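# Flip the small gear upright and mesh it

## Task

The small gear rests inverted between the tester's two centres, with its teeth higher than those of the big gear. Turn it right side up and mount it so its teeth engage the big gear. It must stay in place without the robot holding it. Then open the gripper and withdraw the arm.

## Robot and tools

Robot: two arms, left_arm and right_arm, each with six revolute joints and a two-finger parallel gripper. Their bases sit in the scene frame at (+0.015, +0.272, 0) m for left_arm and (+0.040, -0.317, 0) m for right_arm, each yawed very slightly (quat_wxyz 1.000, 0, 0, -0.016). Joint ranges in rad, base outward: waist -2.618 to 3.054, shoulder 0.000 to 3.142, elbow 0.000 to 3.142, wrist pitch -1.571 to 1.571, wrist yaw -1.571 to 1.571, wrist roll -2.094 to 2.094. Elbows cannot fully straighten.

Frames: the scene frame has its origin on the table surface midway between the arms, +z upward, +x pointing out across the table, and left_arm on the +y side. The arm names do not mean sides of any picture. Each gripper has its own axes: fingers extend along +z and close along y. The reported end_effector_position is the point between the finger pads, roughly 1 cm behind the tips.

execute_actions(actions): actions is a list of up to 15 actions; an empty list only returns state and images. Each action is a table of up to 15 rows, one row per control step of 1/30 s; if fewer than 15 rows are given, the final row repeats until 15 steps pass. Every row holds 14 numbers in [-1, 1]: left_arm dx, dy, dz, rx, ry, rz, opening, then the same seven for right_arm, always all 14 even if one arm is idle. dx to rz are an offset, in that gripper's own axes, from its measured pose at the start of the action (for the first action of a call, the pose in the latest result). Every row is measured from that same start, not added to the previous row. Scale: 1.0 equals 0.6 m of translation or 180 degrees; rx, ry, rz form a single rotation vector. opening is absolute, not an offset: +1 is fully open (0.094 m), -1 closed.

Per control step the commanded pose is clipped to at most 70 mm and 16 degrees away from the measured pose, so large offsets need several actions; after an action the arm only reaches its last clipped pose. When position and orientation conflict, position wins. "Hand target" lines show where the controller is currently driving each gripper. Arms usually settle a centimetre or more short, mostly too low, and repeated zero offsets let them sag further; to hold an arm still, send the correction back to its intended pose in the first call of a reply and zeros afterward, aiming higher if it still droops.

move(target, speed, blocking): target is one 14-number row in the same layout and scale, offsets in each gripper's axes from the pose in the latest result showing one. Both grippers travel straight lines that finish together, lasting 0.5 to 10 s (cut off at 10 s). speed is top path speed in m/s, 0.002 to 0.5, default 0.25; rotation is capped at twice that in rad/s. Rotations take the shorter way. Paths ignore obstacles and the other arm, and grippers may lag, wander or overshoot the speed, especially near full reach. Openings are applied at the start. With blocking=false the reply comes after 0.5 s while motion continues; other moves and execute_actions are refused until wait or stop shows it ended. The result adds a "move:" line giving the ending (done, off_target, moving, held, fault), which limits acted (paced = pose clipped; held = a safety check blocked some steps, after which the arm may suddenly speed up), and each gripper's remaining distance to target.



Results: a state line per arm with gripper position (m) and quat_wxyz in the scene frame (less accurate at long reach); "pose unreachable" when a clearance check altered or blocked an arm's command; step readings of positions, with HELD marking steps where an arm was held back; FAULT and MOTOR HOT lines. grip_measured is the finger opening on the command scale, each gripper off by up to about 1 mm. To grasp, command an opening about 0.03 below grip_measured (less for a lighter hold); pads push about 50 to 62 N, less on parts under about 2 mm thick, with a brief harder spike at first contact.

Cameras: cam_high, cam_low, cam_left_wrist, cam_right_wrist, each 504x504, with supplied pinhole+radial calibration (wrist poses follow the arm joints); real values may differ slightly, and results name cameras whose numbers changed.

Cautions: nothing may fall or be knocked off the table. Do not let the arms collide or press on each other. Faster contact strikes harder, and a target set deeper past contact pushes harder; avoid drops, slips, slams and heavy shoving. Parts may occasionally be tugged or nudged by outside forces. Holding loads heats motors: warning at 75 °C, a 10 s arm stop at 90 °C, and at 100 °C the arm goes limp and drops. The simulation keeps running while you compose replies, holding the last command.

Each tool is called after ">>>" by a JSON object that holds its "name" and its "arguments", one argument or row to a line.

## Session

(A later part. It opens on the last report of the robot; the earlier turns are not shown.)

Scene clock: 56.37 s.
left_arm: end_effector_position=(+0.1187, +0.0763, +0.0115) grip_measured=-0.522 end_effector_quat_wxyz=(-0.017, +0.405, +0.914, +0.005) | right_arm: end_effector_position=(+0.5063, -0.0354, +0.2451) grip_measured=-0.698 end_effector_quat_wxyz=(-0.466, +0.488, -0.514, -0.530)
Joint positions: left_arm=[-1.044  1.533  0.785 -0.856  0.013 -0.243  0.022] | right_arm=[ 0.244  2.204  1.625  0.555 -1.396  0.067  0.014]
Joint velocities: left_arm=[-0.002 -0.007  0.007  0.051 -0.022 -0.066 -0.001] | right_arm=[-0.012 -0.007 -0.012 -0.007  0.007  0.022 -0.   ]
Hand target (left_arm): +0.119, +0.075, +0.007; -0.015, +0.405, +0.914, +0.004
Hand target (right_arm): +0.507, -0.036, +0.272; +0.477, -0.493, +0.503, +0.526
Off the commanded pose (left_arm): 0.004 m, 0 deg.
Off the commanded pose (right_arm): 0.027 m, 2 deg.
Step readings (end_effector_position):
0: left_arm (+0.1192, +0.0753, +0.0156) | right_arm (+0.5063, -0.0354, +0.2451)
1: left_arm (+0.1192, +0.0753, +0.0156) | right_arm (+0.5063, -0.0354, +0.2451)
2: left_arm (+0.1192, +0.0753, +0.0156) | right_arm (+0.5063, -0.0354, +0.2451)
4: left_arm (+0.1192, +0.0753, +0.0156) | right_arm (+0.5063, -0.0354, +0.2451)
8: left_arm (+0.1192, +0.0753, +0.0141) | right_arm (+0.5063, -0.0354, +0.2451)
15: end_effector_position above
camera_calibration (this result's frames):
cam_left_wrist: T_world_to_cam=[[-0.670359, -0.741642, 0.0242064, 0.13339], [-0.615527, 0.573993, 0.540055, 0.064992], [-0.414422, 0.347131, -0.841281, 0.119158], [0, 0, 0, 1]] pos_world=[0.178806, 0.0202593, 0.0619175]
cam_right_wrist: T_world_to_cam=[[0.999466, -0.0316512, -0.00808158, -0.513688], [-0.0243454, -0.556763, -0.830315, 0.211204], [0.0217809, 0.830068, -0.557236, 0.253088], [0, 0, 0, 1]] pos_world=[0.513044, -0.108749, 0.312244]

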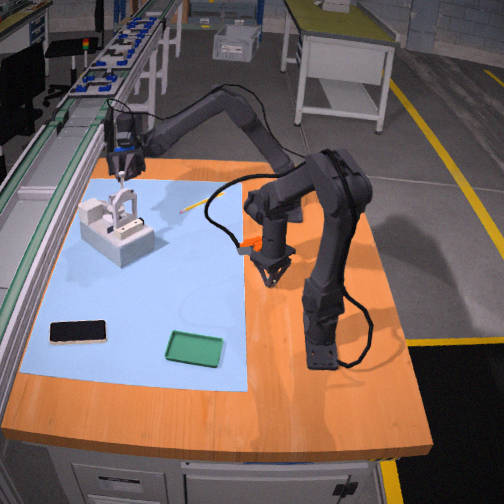

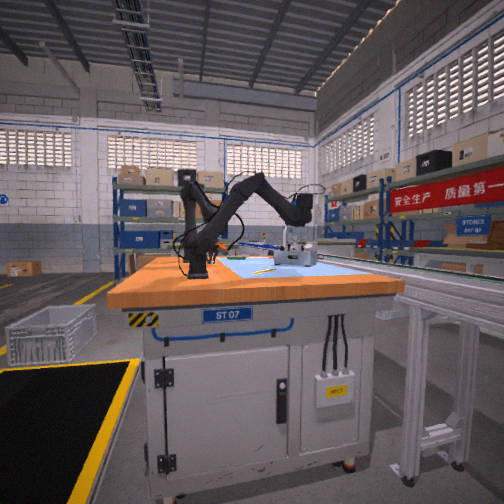

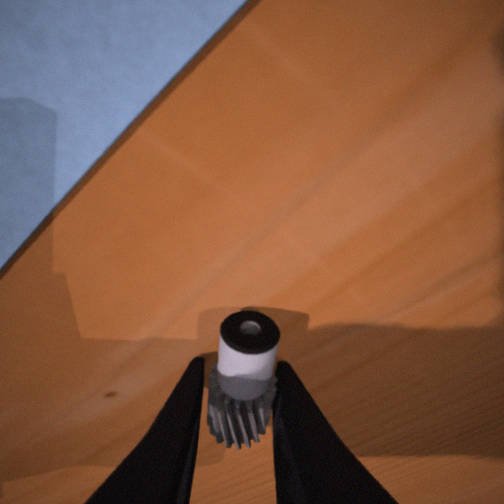

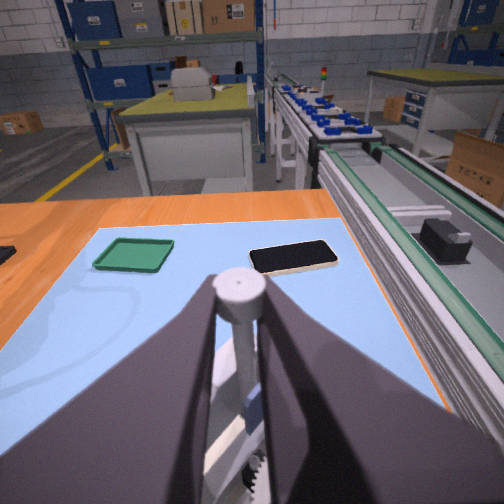

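>>> {"name": "execute_actions", "arguments": {
  "actions": [
    [[0,0,0,0,0,0,-0.56,-0.045,0,0,0,-0.005,-0.01,-0.8],[0,0,0,0,0,0,-0.59,-0.045,0,0,0,-0.005,-0.01,-0.8],[0,0,0,0,0,0,-0.61,-0.045,0,0,0,-0.005,-0.01,-0.8],[0,0,0,0,0,0,-0.63,-0.045,0,0,0,-0.005,-0.01,-0.8],[0,0,0,0,0,0,-0.66,-0.045,0,0,0,-0.005,-0.01,-0.8],[0,0,0,0,0,0,-0.7,-0.045,0,0,0,-0.005,-0.01,-0.8],[0,0,0,0,0,0,-0.78,-0.045,0,0,0,-0.005,-0.01,-0.8]],
    [[0,0,-0.02,0,0,0,-0.78,-0.045,0,0,0,-0.005,-0.01,-0.8],[0,0,-0.03,0,0,0,-0.78,-0.045,0,0,0,-0.005,-0.01,-0.8],[0,0,-0.04,0,0,0,-0.78,-0.045,0,0,0,-0.005,-0.01,-0.8],[0,0,-0.05,0,0,0,-0.78,-0.045,0,0,0,-0.005,-0.01,-0.8],[0,0,-0.06,0,0,0,-0.78,-0.045,0,0,0,-0.005,-0.01,-0.8],[0,0,-0.07,0,0,0,-0.78,-0.045,0,0,0,-0.005,-0.01,-0.8],[0,0,-0.08,0,0,0,-0.78,-0.045,0,0,0,-0.005,-0.01,-0.8],[0,0,-0.09,0,0,0,-0.78,-0.045,0,0,0,-0.005,-0.01,-0.8],[0,0,-0.10,0,0,0,-0.78,-0.045,0,0,0,-0.005,-0.01,-0.8],[0,0,-0.11,0,0,0,-0.78,-0.045,0,0,0,-0.005,-0.01,-0.8],[0,0,-0.12,0,0,0,-0.78,-0.045,0,0,0,-0.005,-0.01,-0.8]],
    [[-0.06,0.03,-0.08,0,-0.12,0,-0.78,-0.045,0,0,0,-0.005,-0.01,-0.8]],
    [[-0.08,0.03,-0.04,0,-0.12,0,-0.78,-0.045,0,0,0,-0.005,-0.01,-0.8]],
    [[-0.08,0.03,0.0,0,-0.12,0,-0.78,-0.045,0,0,0,-0.005,-0.01,-0.8]],
    [[-0.05,0.03,0.05,0,-0.12,0,-0.78,-0.045,0,0,0,-0.005,-0.01,-0.8]]
  ]
}}

Scene clock: 59.93 s.
left_arm: end_effector_position=(+0.2468, +0.0333, +0.1427) grip_measured=-0.629 end_effector_quat_wxyz=(+0.515, +0.320, +0.763, -0.223) | right_arm: end_effector_position=(+0.5063, -0.0354, +0.2451) grip_measured=-0.698 end_effector_quat_wxyz=(-0.466, +0.488, -0.514, -0.530)
Joint positions: left_arm=[-0.767  0.976  0.317  0.28   0.007 -0.009  0.017] | right_arm=[ 0.244  2.204  1.625  0.555 -1.396  0.067  0.014]
Joint velocities: left_arm=[-0.012  0.256 -0.002  0.74   0.051 -0.022  0.001] | right_arm=[-0.002  0.002  0.007 -0.007  0.022 -0.081 -0.   ]
Hand target (left_arm): +0.255, +0.026, +0.164; +0.553, +0.311, +0.734, -0.241
Hand target (right_arm): +0.507, -0.036, +0.272; +0.477, -0.493, +0.503, +0.526
Off the commanded pose (left_arm): 0.026 m, 7 deg.
Off the commanded pose (right_arm): 0.027 m, 2 deg.
Step readings (end_effector_position; steps 1 to 15: 1st action; 16 to 30: 2nd action; 31 to 45: 3rd action; 46 to 60: 4th action; 61 to 75: 5th action; 76 to 90: 6th action):
0: left_arm (+0.1190, +0.0757, +0.0114) | right_arm (+0.5063, -0.0354, +0.2451)
1: left_arm (+0.1190, +0.0757, +0.0114) | right_arm (+0.5063, -0.0354, +0.2451)
2: left_arm (+0.1190, +0.0757, +0.0114) | right_arm (+0.5063, -0.0354, +0.2451)
4: left_arm (+0.1190, +0.0757, +0.0114) | right_arm (+0.5063, -0.0354, +0.2451)
8: left_arm (+0.1190, +0.0757, +0.0114) | right_arm (+0.5063, -0.0354, +0.2451)
15: left_arm (+0.1190, +0.0757, +0.0114) | right_arm (+0.5063, -0.0354, +0.2451)
16: left_arm (+0.1187, +0.0763, +0.0115) | right_arm (+0.5063, -0.0354, +0.2451)
17: left_arm (+0.1181, +0.0775, +0.0121) | right_arm (+0.5063, -0.0354, +0.2451)
19: left_arm (+0.1168, +0.0799, +0.0164) | right_arm (+0.5063, -0.0354, +0.2451)
23: left_arm (+0.1192, +0.0754, +0.0373) | right_arm (+0.5063, -0.0354, +0.2451)
30: left_arm (+0.1242, +0.0661, +0.0731) | right_arm (+0.5063, -0.0354, +0.2451)
31: left_arm (+0.1264, +0.0655, +0.0766) | right_arm (+0.5063, -0.0354, +0.2451)
32: left_arm (+0.1307, +0.0659, +0.0823) | right_arm (+0.5063, -0.0354, +0.2451)
34: left_arm (+0.1421, +0.0639, +0.1027) | right_arm (+0.5063, -0.0354, +0.2451)
38: left_arm (+0.1528, +0.0566, +0.1265) | right_arm (+0.5063, -0.0354, +0.2451)
45: left_arm (+0.1537, +0.0579, +0.1179) | right_arm (+0.5063, -0.0354, +0.2451)
46: left_arm (+0.1563, +0.0568, +0.1202) | right_arm (+0.5063, -0.0354, +0.2451)
47: left_arm (+0.1616, +0.0571, +0.1241) | right_arm (+0.5063, -0.0354, +0.2451)
49: left_arm (+0.1721, +0.0585, +0.1369) | right_arm (+0.5063, -0.0354, +0.2451)
53: left_arm (+0.1796, +0.0548, +0.1491) | right_arm (+0.5063, -0.0354, +0.2451)
60: left_arm (+0.1843, +0.0498, +0.1463) | right_arm (+0.5063, -0.0354, +0.2451)
61: left_arm (+0.1873, +0.0483, +0.1482) | right_arm (+0.5063, -0.0354, +0.2451)
62: left_arm (+0.1937, +0.0486, +0.1505) | right_arm (+0.5063, -0.0354, +0.2451)
64: left_arm (+0.2039, +0.0518, +0.1535) | right_arm (+0.5063, -0.0354, +0.2451)
68: left_arm (+0.2092, +0.0512, +0.1503) | right_arm (+0.5063, -0.0354, +0.2451)
75: left_arm (+0.2157, +0.0421, +0.1579) | right_arm (+0.5063, -0.0354, +0.2451)
76: left_arm (+0.2192, +0.0401, +0.1597) | right_arm (+0.5063, -0.0354, +0.2451)
77: left_arm (+0.2262, +0.0395, +0.1608) | right_arm (+0.5063, -0.0354, +0.2451)
79: left_arm (+0.2373, +0.0426, +0.1527) | right_arm (+0.5063, -0.0354, +0.2451)
83: left_arm (+0.2392, +0.0440, +0.1285) | right_arm (+0.5063, -0.0354, +0.2451)
90: end_effector_position above
camera_calibration (this result's frames):
cam_left_wrist: T_world_to_cam=[[-0.704013, -0.701543, 0.110463, 0.178879], [-0.606881, 0.513497, -0.606644, 0.26116], [0.368865, -0.494123, -0.787262, 0.12459], [0, 0, 0, 1]] pos_world=[0.238469, 0.0529493, 0.236756]
cam_right_wrist: T_world_to_cam=[[0.999466, -0.0316512, -0.00808158, -0.513688], [-0.0243454, -0.556763, -0.830315, 0.211204], [0.0217809, 0.830068, -0.557236, 0.253088], [0, 0, 0, 1]] pos_world=[0.513044, -0.108749, 0.312244]

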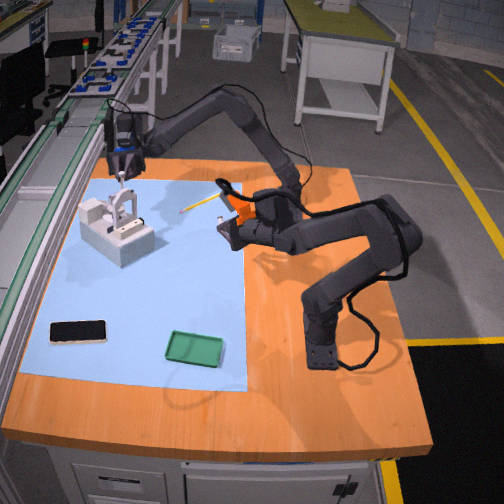

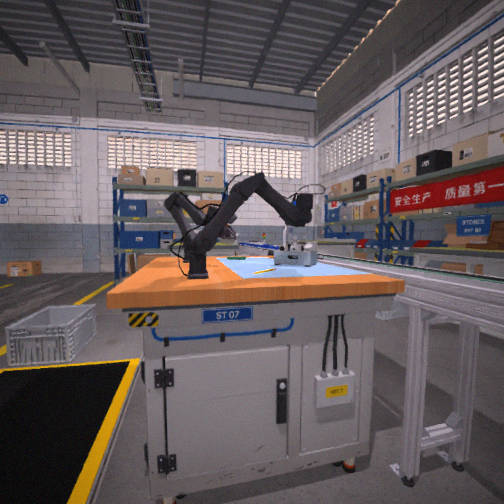

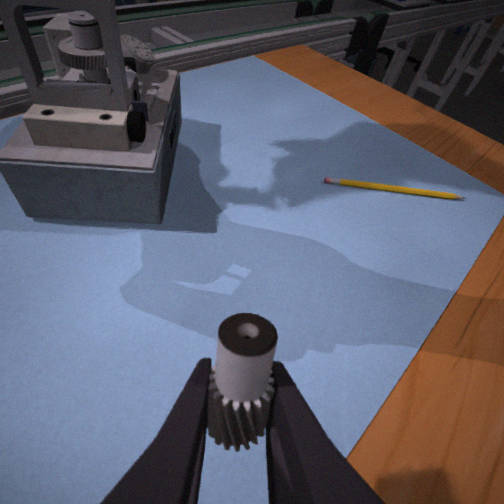

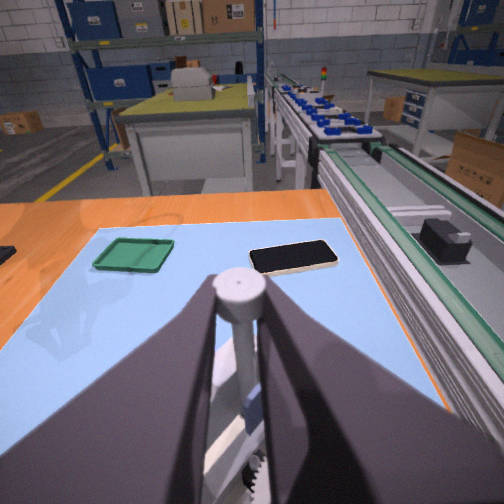

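>>> {"name": "execute_actions", "arguments": {
  "actions": [
    [[-0.07,0.066,0.07,-0.03,-0.12,0,-0.78,-0.045,0,0,0,-0.005,-0.01,-0.8]],
    [[-0.03,0.06,0.08,0,-0.03,0,-0.78,-0.045,0,0,0,-0.005,-0.01,-0.8]],
    [[-0.025,0.06,0.08,0,-0.01,0,-0.78,-0.045,0,0,0,-0.005,-0.01,-0.8]],
    [[-0.015,0,0,0,-0.005,0,-0.78,-0.045,0,0,0,-0.005,-0.01,-0.8]]
  ]
}}

Scene clock: 62.30 s.
left_arm: end_effector_position=(+0.4210, +0.0245, +0.1235) grip_measured=-0.629 end_effector_quat_wxyz=(+0.619, +0.244, +0.711, -0.226) | right_arm: end_effector_position=(+0.5063, -0.0354, +0.2451) grip_measured=-0.698 end_effector_quat_wxyz=(-0.466, +0.488, -0.514, -0.530)
Joint positions: left_arm=[-0.44   1.874  0.62   1.12   0.206  0.009  0.017] | right_arm=[ 0.244  2.204  1.625  0.555 -1.396  0.067  0.014]
Joint velocities: left_arm=[-0.012 -0.007 -0.002 -0.007  0.022 -0.037 -0.001] | right_arm=[-0.002  0.007  0.007 -0.007 -0.066 -0.022 -0.001]
Hand target (left_arm): +0.422, +0.024, +0.135; +0.629, +0.242, +0.703, -0.228
Hand target (right_arm): +0.507, -0.036, +0.272; +0.477, -0.493, +0.503, +0.526
Off the commanded pose (left_arm): 0.012 m, 2 deg.
Off the commanded pose (right_arm): 0.027 m, 2 deg.
Step readings (end_effector_position; steps 1 to 15: 1st action; 16 to 30: 2nd action; 31 to 45: 3rd action; 46 to 60: 4th action):
0: left_arm (+0.2516, +0.0267, +0.1583) | right_arm (+0.5063, -0.0354, +0.2451)
1: left_arm (+0.2559, +0.0264, +0.1584) | right_arm (+0.5063, -0.0354, +0.2451)
2: left_arm (+0.2673, +0.0282, +0.1565) | right_arm (+0.5063, -0.0354, +0.2451)
4: left_arm (+0.2879, +0.0333, +0.1419) | right_arm (+0.5063, -0.0354, +0.2451)
8: left_arm (+0.2998, +0.0299, +0.1214) | right_arm (+0.5063, -0.0354, +0.2451)
15: left_arm (+0.3086, +0.0224, +0.1354) | right_arm (+0.5063, -0.0354, +0.2451)
16: left_arm (+0.3131, +0.0214, +0.1361) | right_arm (+0.5063, -0.0354, +0.2451)
17: left_arm (+0.3259, +0.0223, +0.1344) | right_arm (+0.5063, -0.0354, +0.2451)
19: left_arm (+0.3539, +0.0287, +0.1277) | right_arm (+0.5063, -0.0354, +0.2451)
23: left_arm (+0.3658, +0.0276, +0.1188) | right_arm (+0.5063, -0.0354, +0.2451)
30: left_arm (+0.3639, +0.0233, +0.1254) | right_arm (+0.5063, -0.0354, +0.2451)
31: left_arm (+0.3677, +0.0222, +0.1258) | right_arm (+0.5063, -0.0354, +0.2451)
32: left_arm (+0.3790, +0.0214, +0.1262) | right_arm (+0.5063, -0.0354, +0.2451)
34: left_arm (+0.4065, +0.0258, +0.1279) | right_arm (+0.5063, -0.0354, +0.2451)
38: left_arm (+0.4236, +0.0268, +0.1292) | right_arm (+0.5063, -0.0354, +0.2451)
45: left_arm (+0.4214, +0.0244, +0.1261) | right_arm (+0.5063, -0.0354, +0.2451)
46: left_arm (+0.4213, +0.0243, +0.1258) | right_arm (+0.5063, -0.0354, +0.2451)
47: left_arm (+0.4213, +0.0244, +0.1255) | right_arm (+0.5063, -0.0354, +0.2451)
49: left_arm (+0.4212, +0.0244, +0.1246) | right_arm (+0.5063, -0.0354, +0.2451)
53: left_arm (+0.4211, +0.0245, +0.1238) | right_arm (+0.5063, -0.0354, +0.2451)
60: end_effector_position above
camera_calibration (this result's frames):
cam_left_wrist: T_world_to_cam=[[-0.630813, -0.76684, 0.118457, 0.267248], [-0.535919, 0.320179, -0.781202, 0.35624], [0.561129, -0.556276, -0.612937, -0.0600937], [0, 0, 0, 1]] pos_world=[0.393219, 0.057447, 0.209804]
cam_right_wrist: T_world_to_cam=[[0.999466, -0.0316512, -0.00808158, -0.513688], [-0.0243454, -0.556763, -0.830315, 0.211204], [0.0217809, 0.830068, -0.557236, 0.253088], [0, 0, 0, 1]] pos_world=[0.513044, -0.108749, 0.312244]

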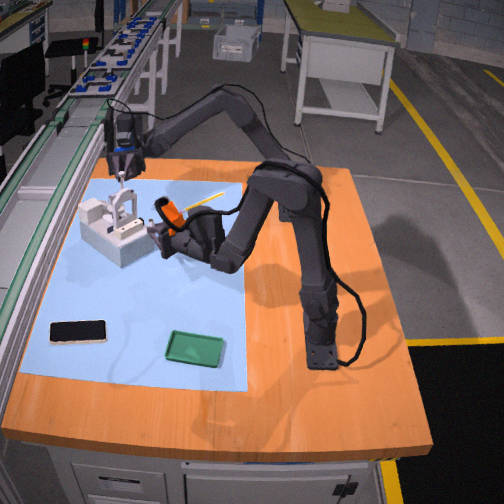

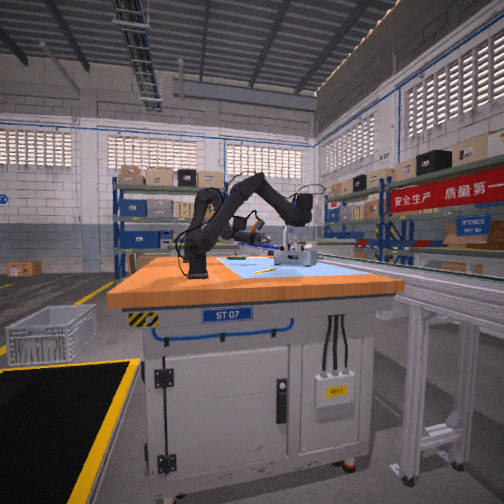

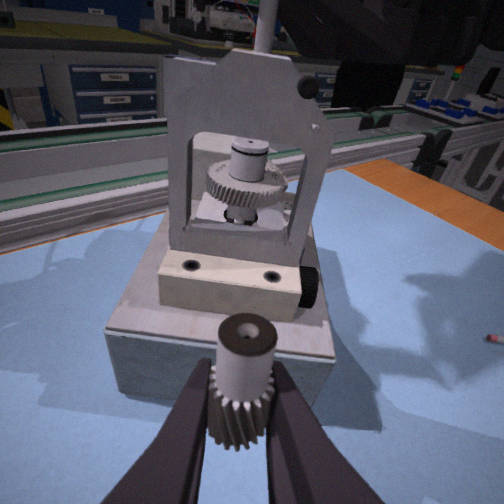

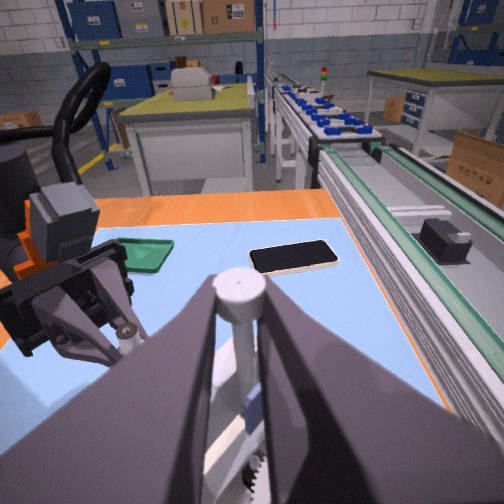

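>>> {"name": "execute_actions", "arguments": {
  "actions": [
    [[-0.03,0,0,0,-0.02,0.003,-0.78,-0.045,0,0,0,-0.005,-0.01,-0.8],[-0.04,0,0,0,-0.03,0.005,-0.78,-0.045,0,0,0,-0.005,-0.01,-0.8],[-0.05,0,0,0,-0.04,0.008,-0.78,-0.045,0,0,0,-0.005,-0.01,-0.8],[-0.057,0,0,0,-0.052,0.008,-0.78,-0.045,0,0,0,-0.005,-0.01,-0.8]]
  ]
}}

>>> {"name": "wait", "arguments": {
  "seconds": 0.3
}}

Scene clock: 63.10 s.
left_arm: end_effector_position=(+0.4239, +0.0230, +0.1465) grip_measured=-0.629 end_effector_quat_wxyz=(+0.662, +0.237, +0.672, -0.234) | right_arm: end_effector_position=(+0.5063, -0.0354, +0.2451) grip_measured=-0.698 end_effector_quat_wxyz=(-0.466, +0.488, -0.514, -0.530)
Joint positions: left_arm=[-0.44   1.903  0.62   1.267  0.206  0.003  0.017] | right_arm=[ 0.244  2.204  1.625  0.555 -1.396  0.067  0.014]
Joint velocities: left_arm=[ 0.007 -0.007 -0.012  0.037  0.066  0.037 -0.001] | right_arm=[-0.007 -0.007 -0.007 -0.007 -0.007 -0.051 -0.   ]
Hand target (left_arm): +0.425, +0.023, +0.157; +0.678, +0.233, +0.656, -0.237
Hand target (right_arm): +0.507, -0.036, +0.272; +0.477, -0.493, +0.503, +0.526
Off the commanded pose (left_arm): 0.011 m, 3 deg.
Off the commanded pose (right_arm): 0.027 m, 2 deg.
Step readings (end_effector_position):
0: left_arm (+0.4210, +0.0245, +0.1234) | right_arm (+0.5063, -0.0354, +0.2451)
1: left_arm (+0.4211, +0.0245, +0.1237) | right_arm (+0.5063, -0.0354, +0.2451)
2: left_arm (+0.4212, +0.0244, +0.1249) | right_arm (+0.5063, -0.0354, +0.2451)
4: left_arm (+0.4220, +0.0240, +0.1312) | right_arm (+0.5063, -0.0354, +0.2451)
8: left_arm (+0.4234, +0.0233, +0.1419) | right_arm (+0.5063, -0.0354, +0.2451)
15: end_effector_position above
camera_calibration (this result's frames):
cam_left_wrist: T_world_to_cam=[[-0.641561, -0.760717, 0.0985391, 0.272539], [-0.45272, 0.271805, -0.849216, 0.351977], [0.619229, -0.589434, -0.518771, -0.08609], [0, 0, 0, 1]] pos_world=[0.387507, 0.0609114, 0.227388]
cam_right_wrist: T_world_to_cam=[[0.999466, -0.0316512, -0.00808158, -0.513688], [-0.0243454, -0.556763, -0.830315, 0.211204], [0.0217809, 0.830068, -0.557236, 0.253088], [0, 0, 0, 1]] pos_world=[0.513044, -0.108749, 0.312244]

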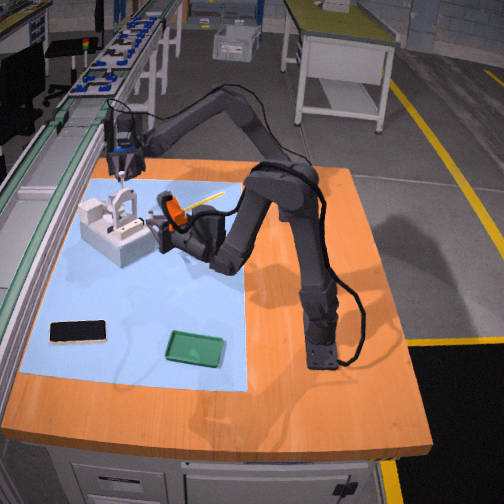

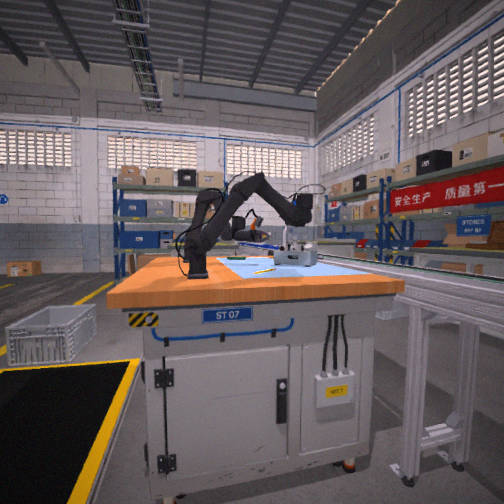

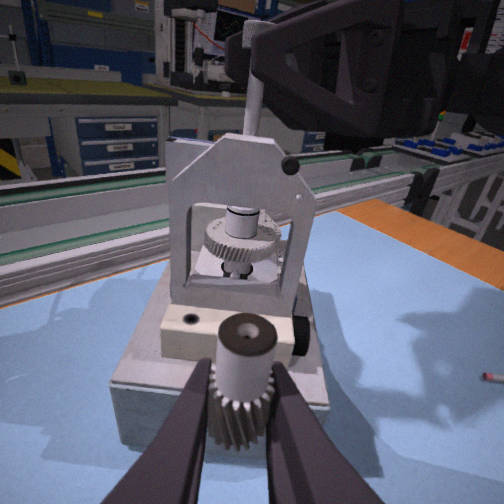

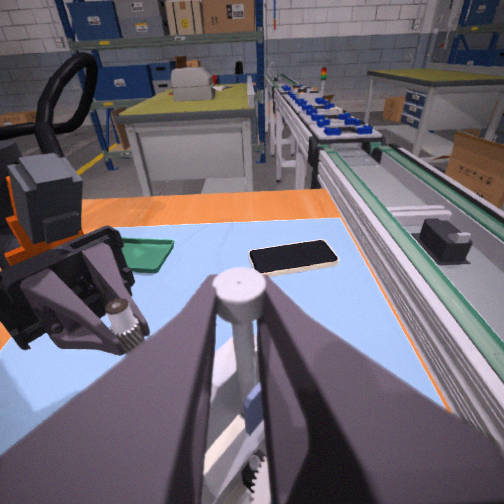

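Scene clock: 63.40 s.
left_arm: end_effector_position=(+0.4239, +0.0230, +0.1490) grip_measured=-0.629 end_effector_quat_wxyz=(+0.665, +0.237, +0.668, -0.234) | right_arm: end_effector_position=(+0.5063, -0.0354, +0.2451) grip_measured=-0.698 end_effector_quat_wxyz=(-0.466, +0.488, -0.514, -0.530)
Joint positions: left_arm=[-0.44   1.903  0.62   1.278  0.206  0.002  0.017] | right_arm=[ 0.244  2.204  1.625  0.555 -1.396  0.067  0.014]
Joint velocities: left_arm=[-0.002 -0.027 -0.022  0.037  0.037 -0.037  0.   ] | right_arm=[-0.022  0.002  0.012  0.022  0.037 -0.007  0.001]
Hand target (left_arm): +0.425, +0.023, +0.157; +0.678, +0.233, +0.656, -0.237
Hand target (right_arm): +0.507, -0.036, +0.272; +0.477, -0.493, +0.503, +0.526
Off the commanded pose (left_arm): 0.009 m, 2 deg.
Off the commanded pose (right_arm): 0.027 m, 2 deg.
wait: 0.30 s; at rest by 0.23 s
camera_calibration (this result's frames):
cam_left_wrist: T_world_to_cam=[[-0.642429, -0.760232, 0.0966043, 0.272942], [-0.445115, 0.26755, -0.85457, 0.351806], [0.623825, -0.592, -0.510273, -0.0879601], [0, 0, 0, 1]] pos_world=[0.386811, 0.0613011, 0.229392]
cam_right_wrist: T_world_to_cam=[[0.999466, -0.0316512, -0.00808158, -0.513688], [-0.0243454, -0.556763, -0.830315, 0.211204], [0.0217809, 0.830068, -0.557236, 0.253088], [0, 0, 0, 1]] pos_world=[0.513044, -0.108749, 0.312244]

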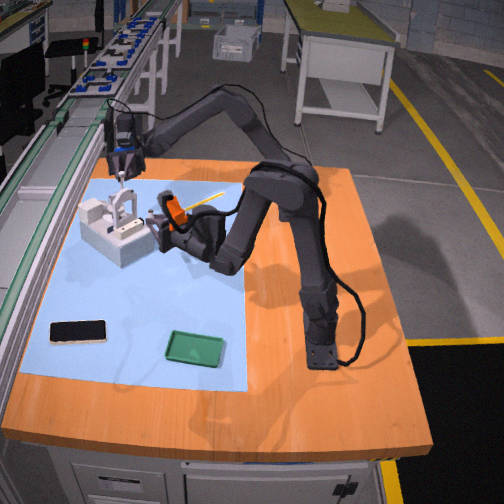

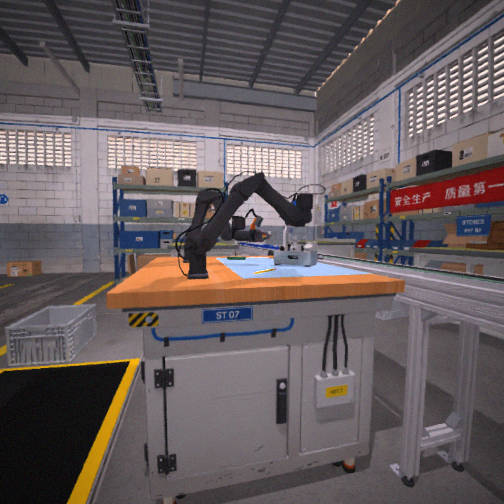

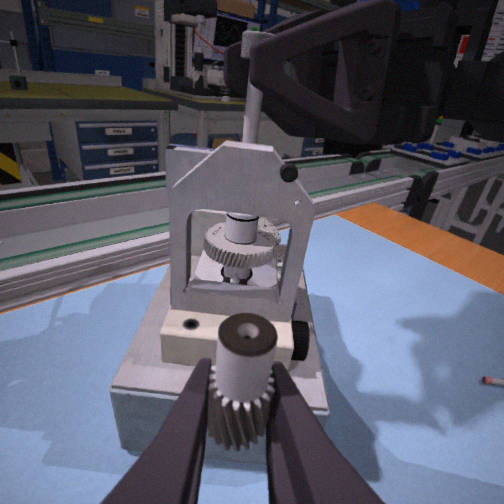

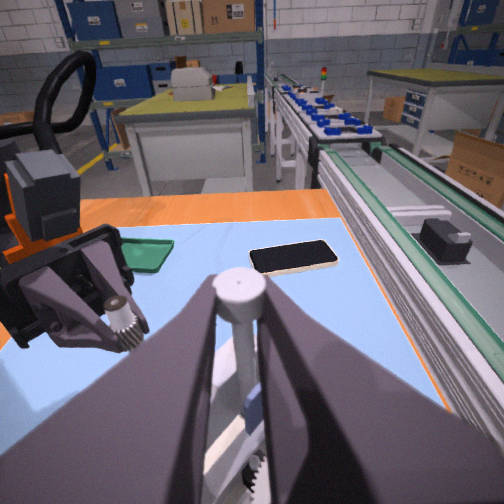

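>>> {"name": "execute_actions", "arguments": {
  "actions": [
    [[-0.01,-0.002,0.015,0,-0.01,0,-0.78,-0.045,0,0,0,-0.005,-0.01,-0.8],[-0.01,-0.003,0.025,0,-0.01,0,-0.78,-0.045,0,0,0,-0.005,-0.01,-0.8],[-0.01,-0.004,0.035,0,-0.01,0,-0.78,-0.045,0,0,0,-0.005,-0.01,-0.8],[-0.01,-0.005,0.045,0,-0.01,0,-0.78,-0.045,0,0,0,-0.005,-0.01,-0.8],[-0.01,-0.006,0.055,0,-0.01,0,-0.78,-0.045,0,0,0,-0.005,-0.01,-0.8],[-0.01,-0.007,0.065,0,-0.01,0,-0.78,-0.045,0,0,0,-0.005,-0.01,-0.8],[-0.01,-0.008,0.075,0,-0.01,0,-0.78,-0.045,0,0,0,-0.005,-0.01,-0.8],[-0.01,-0.008,0.085,0,-0.01,0,-0.78,-0.045,0,0,0,-0.005,-0.01,-0.8],[-0.01,-0.008,0.092,0,-0.01,0,-0.78,-0.045,0,0,0,-0.005,-0.01,-0.8]]
  ]
}}

>>> {"name": "wait", "arguments": {
  "seconds": 0.3
}}

Scene clock: 64.33 s.
left_arm: end_effector_position=(+0.4588, -0.0111, +0.1499) grip_measured=-0.629 end_effector_quat_wxyz=(+0.672, +0.236, +0.661, -0.238) | right_arm: end_effector_position=(+0.5063, -0.0354, +0.2451) grip_measured=-0.698 end_effector_quat_wxyz=(-0.466, +0.488, -0.514, -0.530)
Joint positions: left_arm=[-0.48   2.035  0.822  1.228  0.17   0.     0.017] | right_arm=[ 0.244  2.204  1.625  0.555 -1.396  0.067  0.014]
Joint velocities: left_arm=[-0.007  0.002  0.002 -0.066 -0.007 -0.037 -0.   ] | right_arm=[-0.017 -0.007  0.007  0.007 -0.007 -0.154 -0.   ]
Hand target (left_arm): +0.463, -0.016, +0.155; +0.676, +0.233, +0.658, -0.238
Hand target (right_arm): +0.507, -0.036, +0.272; +0.477, -0.493, +0.503, +0.526
Off the commanded pose (left_arm): 0.008 m, 1 deg.
Off the commanded pose (right_arm): 0.027 m, 2 deg.
Step readings (end_effector_position):
0: left_arm (+0.4239, +0.0230, +0.1493) | right_arm (+0.5063, -0.0354, +0.2451)
1: left_arm (+0.4240, +0.0229, +0.1486) | right_arm (+0.5063, -0.0354, +0.2451)
2: left_arm (+0.4251, +0.0224, +0.1477) | right_arm (+0.5063, -0.0354, +0.2451)
4: left_arm (+0.4304, +0.0183, +0.1454) | right_arm (+0.5063, -0.0354, +0.2451)
8: left_arm (+0.4451, +0.0019, +0.1459) | right_arm (+0.5063, -0.0354, +0.2451)
15: end_effector_position above
camera_calibration (this result's frames):
cam_left_wrist: T_world_to_cam=[[-0.646907, -0.756698, 0.0944462, 0.27176], [-0.429901, 0.259593, -0.864752, 0.371729], [0.629839, -0.600017, -0.493238, -0.134809], [0, 0, 0, 1]] pos_world=[0.420518, 0.028255, 0.229294]
cam_right_wrist: T_world_to_cam=[[0.999466, -0.0316512, -0.00808158, -0.513688], [-0.0243454, -0.556763, -0.830315, 0.211204], [0.0217809, 0.830068, -0.557236, 0.253088], [0, 0, 0, 1]] pos_world=[0.513044, -0.108749, 0.312244]

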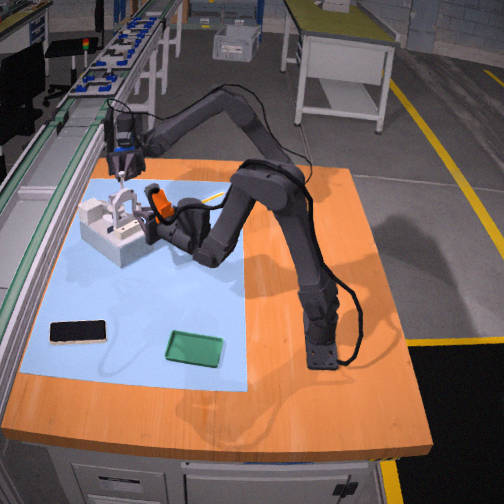

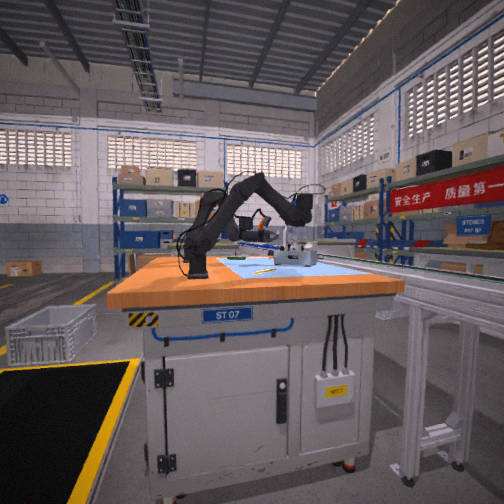

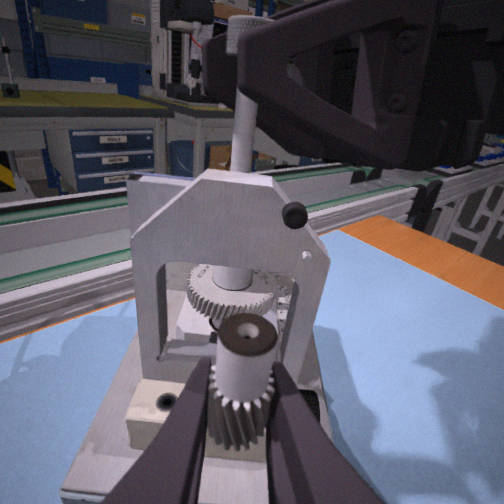

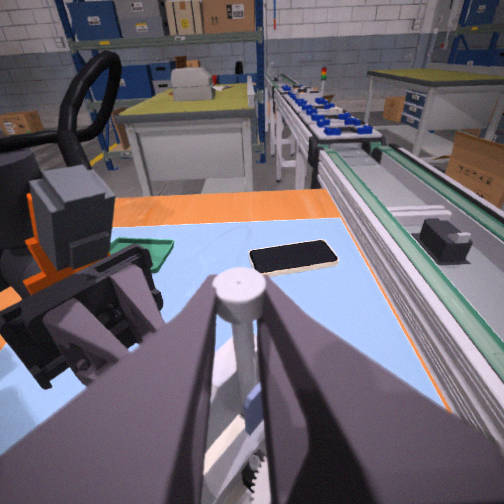

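Scene clock: 64.63 s.
left_arm: end_effector_position=(+0.4592, -0.0106, +0.1465) grip_measured=-0.629 end_effector_quat_wxyz=(+0.668, +0.236, +0.666, -0.236) | right_arm: end_effector_position=(+0.5063, -0.0354, +0.2451) grip_measured=-0.698 end_effector_quat_wxyz=(-0.466, +0.488, -0.514, -0.530)
Joint positions: left_arm=[-0.48   2.037  0.822  1.218  0.167  0.     0.017] | right_arm=[ 0.244  2.204  1.625  0.555 -1.396  0.067  0.014]
Joint velocities: left_arm=[ 0.002 -0.007  0.007 -0.007  0.007  0.007 -0.001] | right_arm=[ 0.007  0.007  0.002  0.022 -0.066 -0.022  0.001]
Hand target (left_arm): +0.463, -0.016, +0.155; +0.676, +0.233, +0.658, -0.238
Hand target (right_arm): +0.507, -0.036, +0.272; +0.477, -0.493, +0.503, +0.526
Off the commanded pose (left_arm): 0.011 m, 1 deg.
Off the commanded pose (right_arm): 0.027 m, 2 deg.
wait: 0.30 s; no rest
camera_calibration (this result's frames):
cam_left_wrist: T_world_to_cam=[[-0.643318, -0.759464, 0.0967273, 0.270694], [-0.439692, 0.263076, -0.858756, 0.372519], [0.626748, -0.594983, -0.503172, -0.133582], [0, 0, 0, 1]] pos_world=[0.421658, 0.0281028, 0.226505]
cam_right_wrist: T_world_to_cam=[[0.999466, -0.0316512, -0.00808158, -0.513688], [-0.0243454, -0.556763, -0.830315, 0.211204], [0.0217809, 0.830068, -0.557236, 0.253088], [0, 0, 0, 1]] pos_world=[0.513044, -0.108749, 0.312244]

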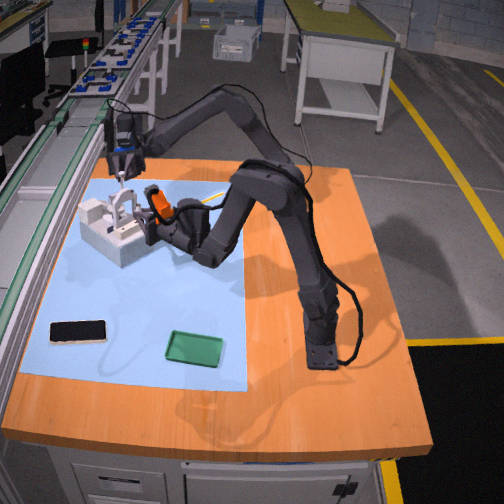

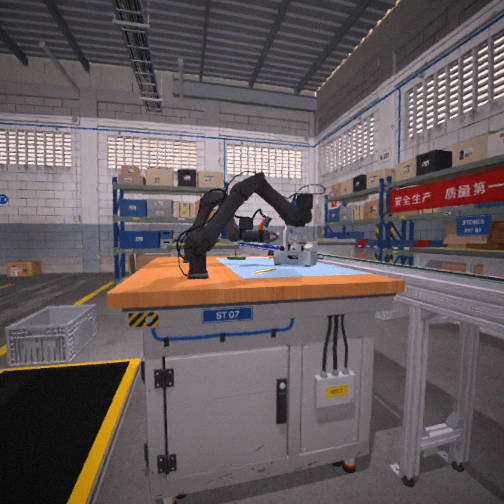

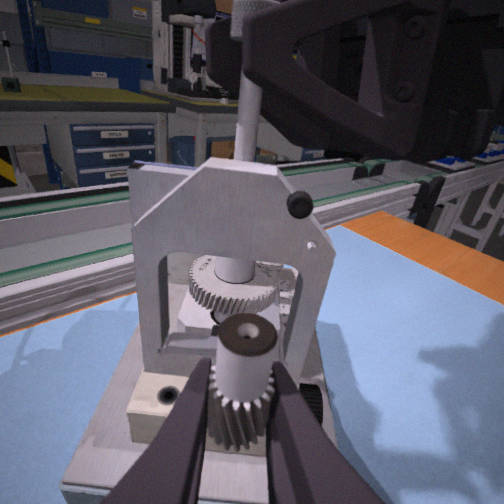

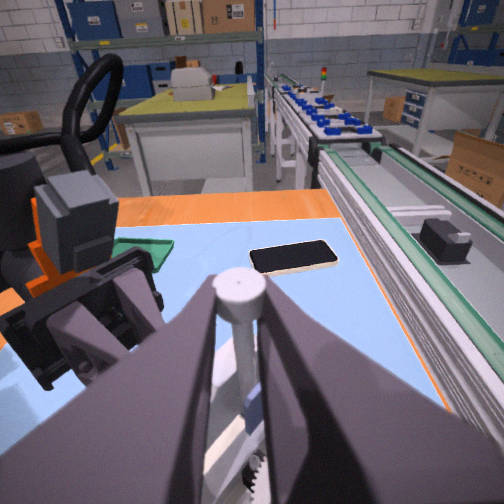

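>>> {"name": "execute_actions", "arguments": {
  "actions": [
    [[-0.012,0.004,0.015,0,-0.008,0,-0.78,-0.045,0,0,0,-0.005,-0.01,-0.8],[-0.012,0.004,0.025,0,-0.008,0,-0.78,-0.045,0,0,0,-0.005,-0.01,-0.8],[-0.012,0.004,0.032,0,-0.008,0,-0.78,-0.045,0,0,0,-0.005,-0.01,-0.8],[-0.012,0.004,0.039,0,-0.008,0,-0.78,-0.045,0,0,0,-0.005,-0.01,-0.8],[-0.012,0.004,0.046,0,-0.008,0,-0.78,-0.045,0,0,0,-0.005,-0.01,-0.8],[-0.012,0.004,0.052,0,-0.008,0,-0.78,-0.045,0,0,0,-0.005,-0.01,-0.8]]
  ]
}}

>>> {"name": "wait", "arguments": {
  "seconds": 0.4
}}

Scene clock: 65.90 s.
left_arm: end_effector_position=(+0.4808, -0.0225, +0.1447) grip_measured=-0.629 end_effector_quat_wxyz=(+0.668, +0.235, +0.665, -0.235) | right_arm: end_effector_position=(+0.5063, -0.0354, +0.2451) grip_measured=-0.698 end_effector_quat_wxyz=(-0.466, +0.488, -0.514, -0.530)
Joint positions: left_arm=[-0.48   2.104  0.933  1.176  0.165  0.     0.017] | right_arm=[ 0.244  2.204  1.625  0.555 -1.396  0.067  0.014]
Joint velocities: left_arm=[ 0.007 -0.007 -0.012 -0.022  0.037  0.007  0.001] | right_arm=[ 0.022 -0.012 -0.017  0.007 -0.066 -0.007 -0.001]
Hand target (left_arm): +0.484, -0.028, +0.154; +0.676, +0.232, +0.657, -0.239
Hand target (right_arm): +0.507, -0.036, +0.272; +0.477, -0.493, +0.503, +0.526
Off the commanded pose (left_arm): 0.012 m, 1 deg.
Off the commanded pose (right_arm): 0.027 m, 2 deg.
Step readings (end_effector_position):
0: left_arm (+0.4593, -0.0106, +0.1464) | right_arm (+0.5063, -0.0354, +0.2451)
1: left_arm (+0.4595, -0.0107, +0.1460) | right_arm (+0.5063, -0.0354, +0.2451)
2: left_arm (+0.4607, -0.0114, +0.1460) | right_arm (+0.5063, -0.0354, +0.2451)
4: left_arm (+0.4663, -0.0145, +0.1458) | right_arm (+0.5063, -0.0354, +0.2451)
8: left_arm (+0.4786, -0.0213, +0.1462) | right_arm (+0.5063, -0.0354, +0.2451)
15: end_effector_position above
camera_calibration (this result's frames):
cam_left_wrist: T_world_to_cam=[[-0.642264, -0.760343, 0.0968267, 0.275222], [-0.439158, 0.261503, -0.859509, 0.383396], [0.628201, -0.594555, -0.501865, -0.15595], [0, 0, 0, 1]] pos_world=[0.443105, 0.0162829, 0.224618]
cam_right_wrist: T_world_to_cam=[[0.999466, -0.0316512, -0.00808158, -0.513688], [-0.0243454, -0.556763, -0.830315, 0.211204], [0.0217809, 0.830068, -0.557236, 0.253088], [0, 0, 0, 1]] pos_world=[0.513044, -0.108749, 0.312244]

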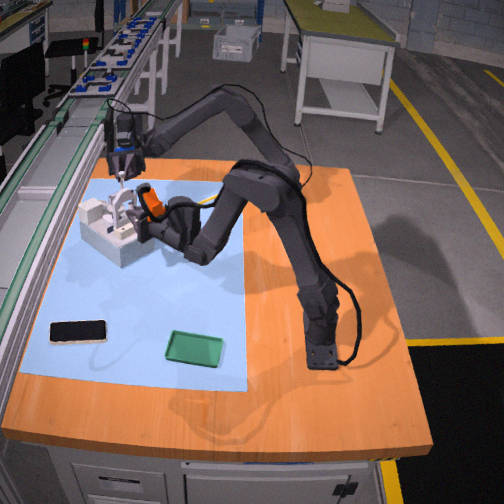

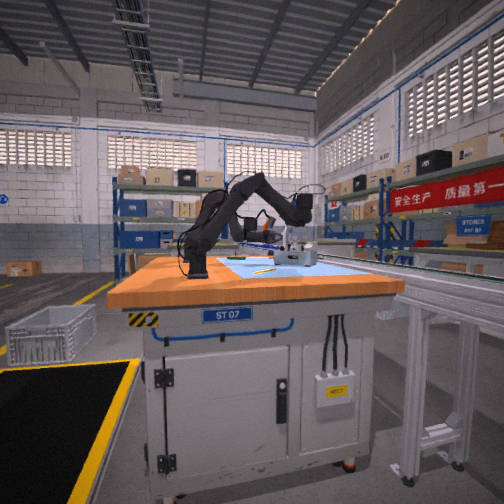

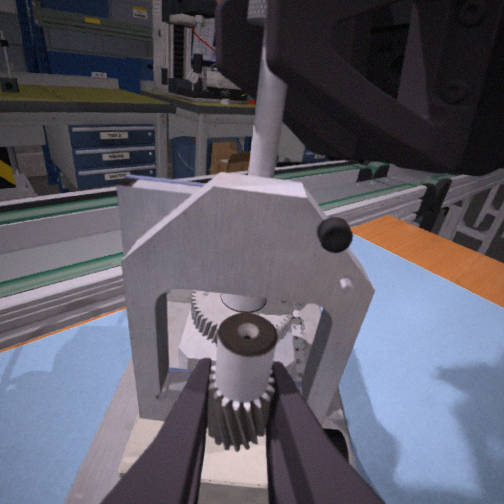

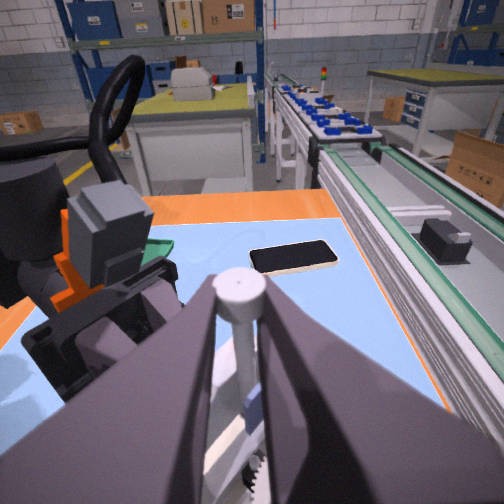

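Scene clock: 66.30 s.
left_arm: end_effector_position=(+0.4808, -0.0225, +0.1440) grip_measured=-0.629 end_effector_quat_wxyz=(+0.667, +0.235, +0.666, -0.235) | right_arm: end_effector_position=(+0.5063, -0.0354, +0.2451) grip_measured=-0.698 end_effector_quat_wxyz=(-0.466, +0.488, -0.514, -0.530)
Joint positions: left_arm=[-0.48   2.104  0.933  1.173  0.165  0.     0.017] | right_arm=[ 0.244  2.204  1.625  0.555 -1.396  0.067  0.014]
Joint velocities: left_arm=[-0.017 -0.002 -0.002 -0.007 -0.066 -0.007 -0.   ] | right_arm=[-0.007 -0.002  0.002 -0.051 -0.081 -0.022  0.   ]
Hand target (left_arm): +0.484, -0.028, +0.154; +0.676, +0.232, +0.657, -0.239
Hand target (right_arm): +0.507, -0.036, +0.272; +0.477, -0.493, +0.503, +0.526
Off the commanded pose (left_arm): 0.012 m, 2 deg.
Off the commanded pose (right_arm): 0.027 m, 2 deg.
wait: 0.40 s; at rest by 0.17 s
camera_calibration (this result's frames):
cam_left_wrist: T_world_to_cam=[[-0.642006, -0.760488, 0.0973961, 0.275086], [-0.441442, 0.262789, -0.857946, 0.383653], [0.626863, -0.593801, -0.504423, -0.1553], [0, 0, 0, 1]] pos_world=[0.443319, 0.0161623, 0.224025]
cam_right_wrist: T_world_to_cam=[[0.999466, -0.0316512, -0.00808158, -0.513688], [-0.0243454, -0.556763, -0.830315, 0.211204], [0.0217809, 0.830068, -0.557236, 0.253088], [0, 0, 0, 1]] pos_world=[0.513044, -0.108749, 0.312244]

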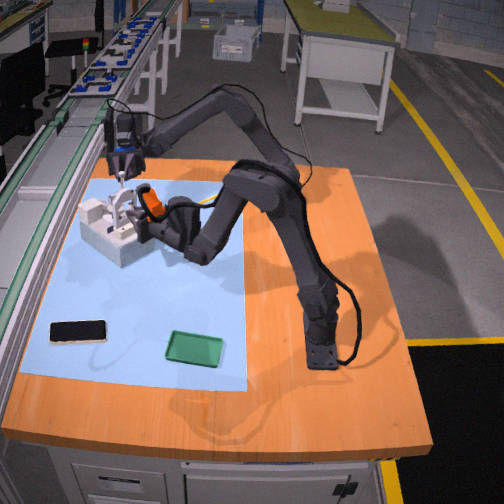

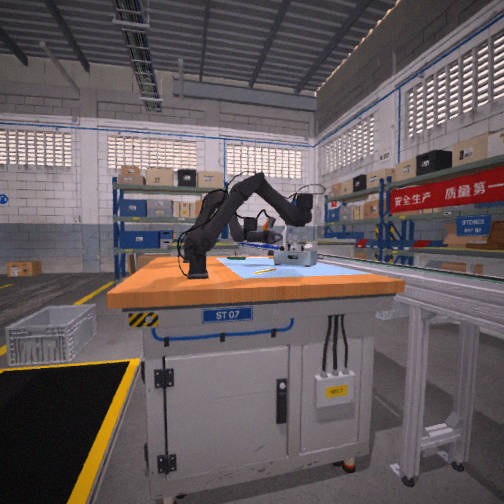

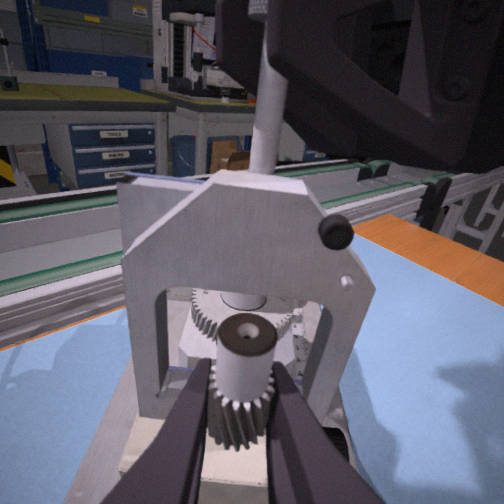

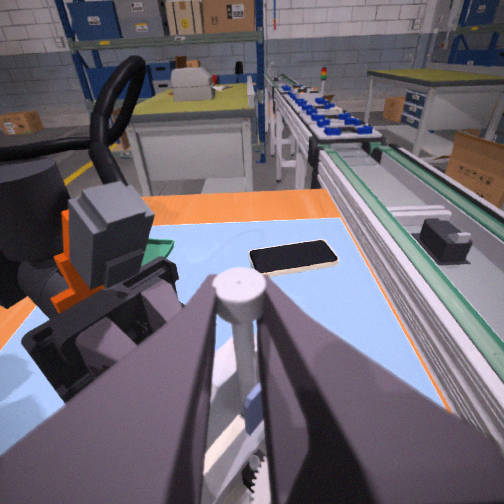

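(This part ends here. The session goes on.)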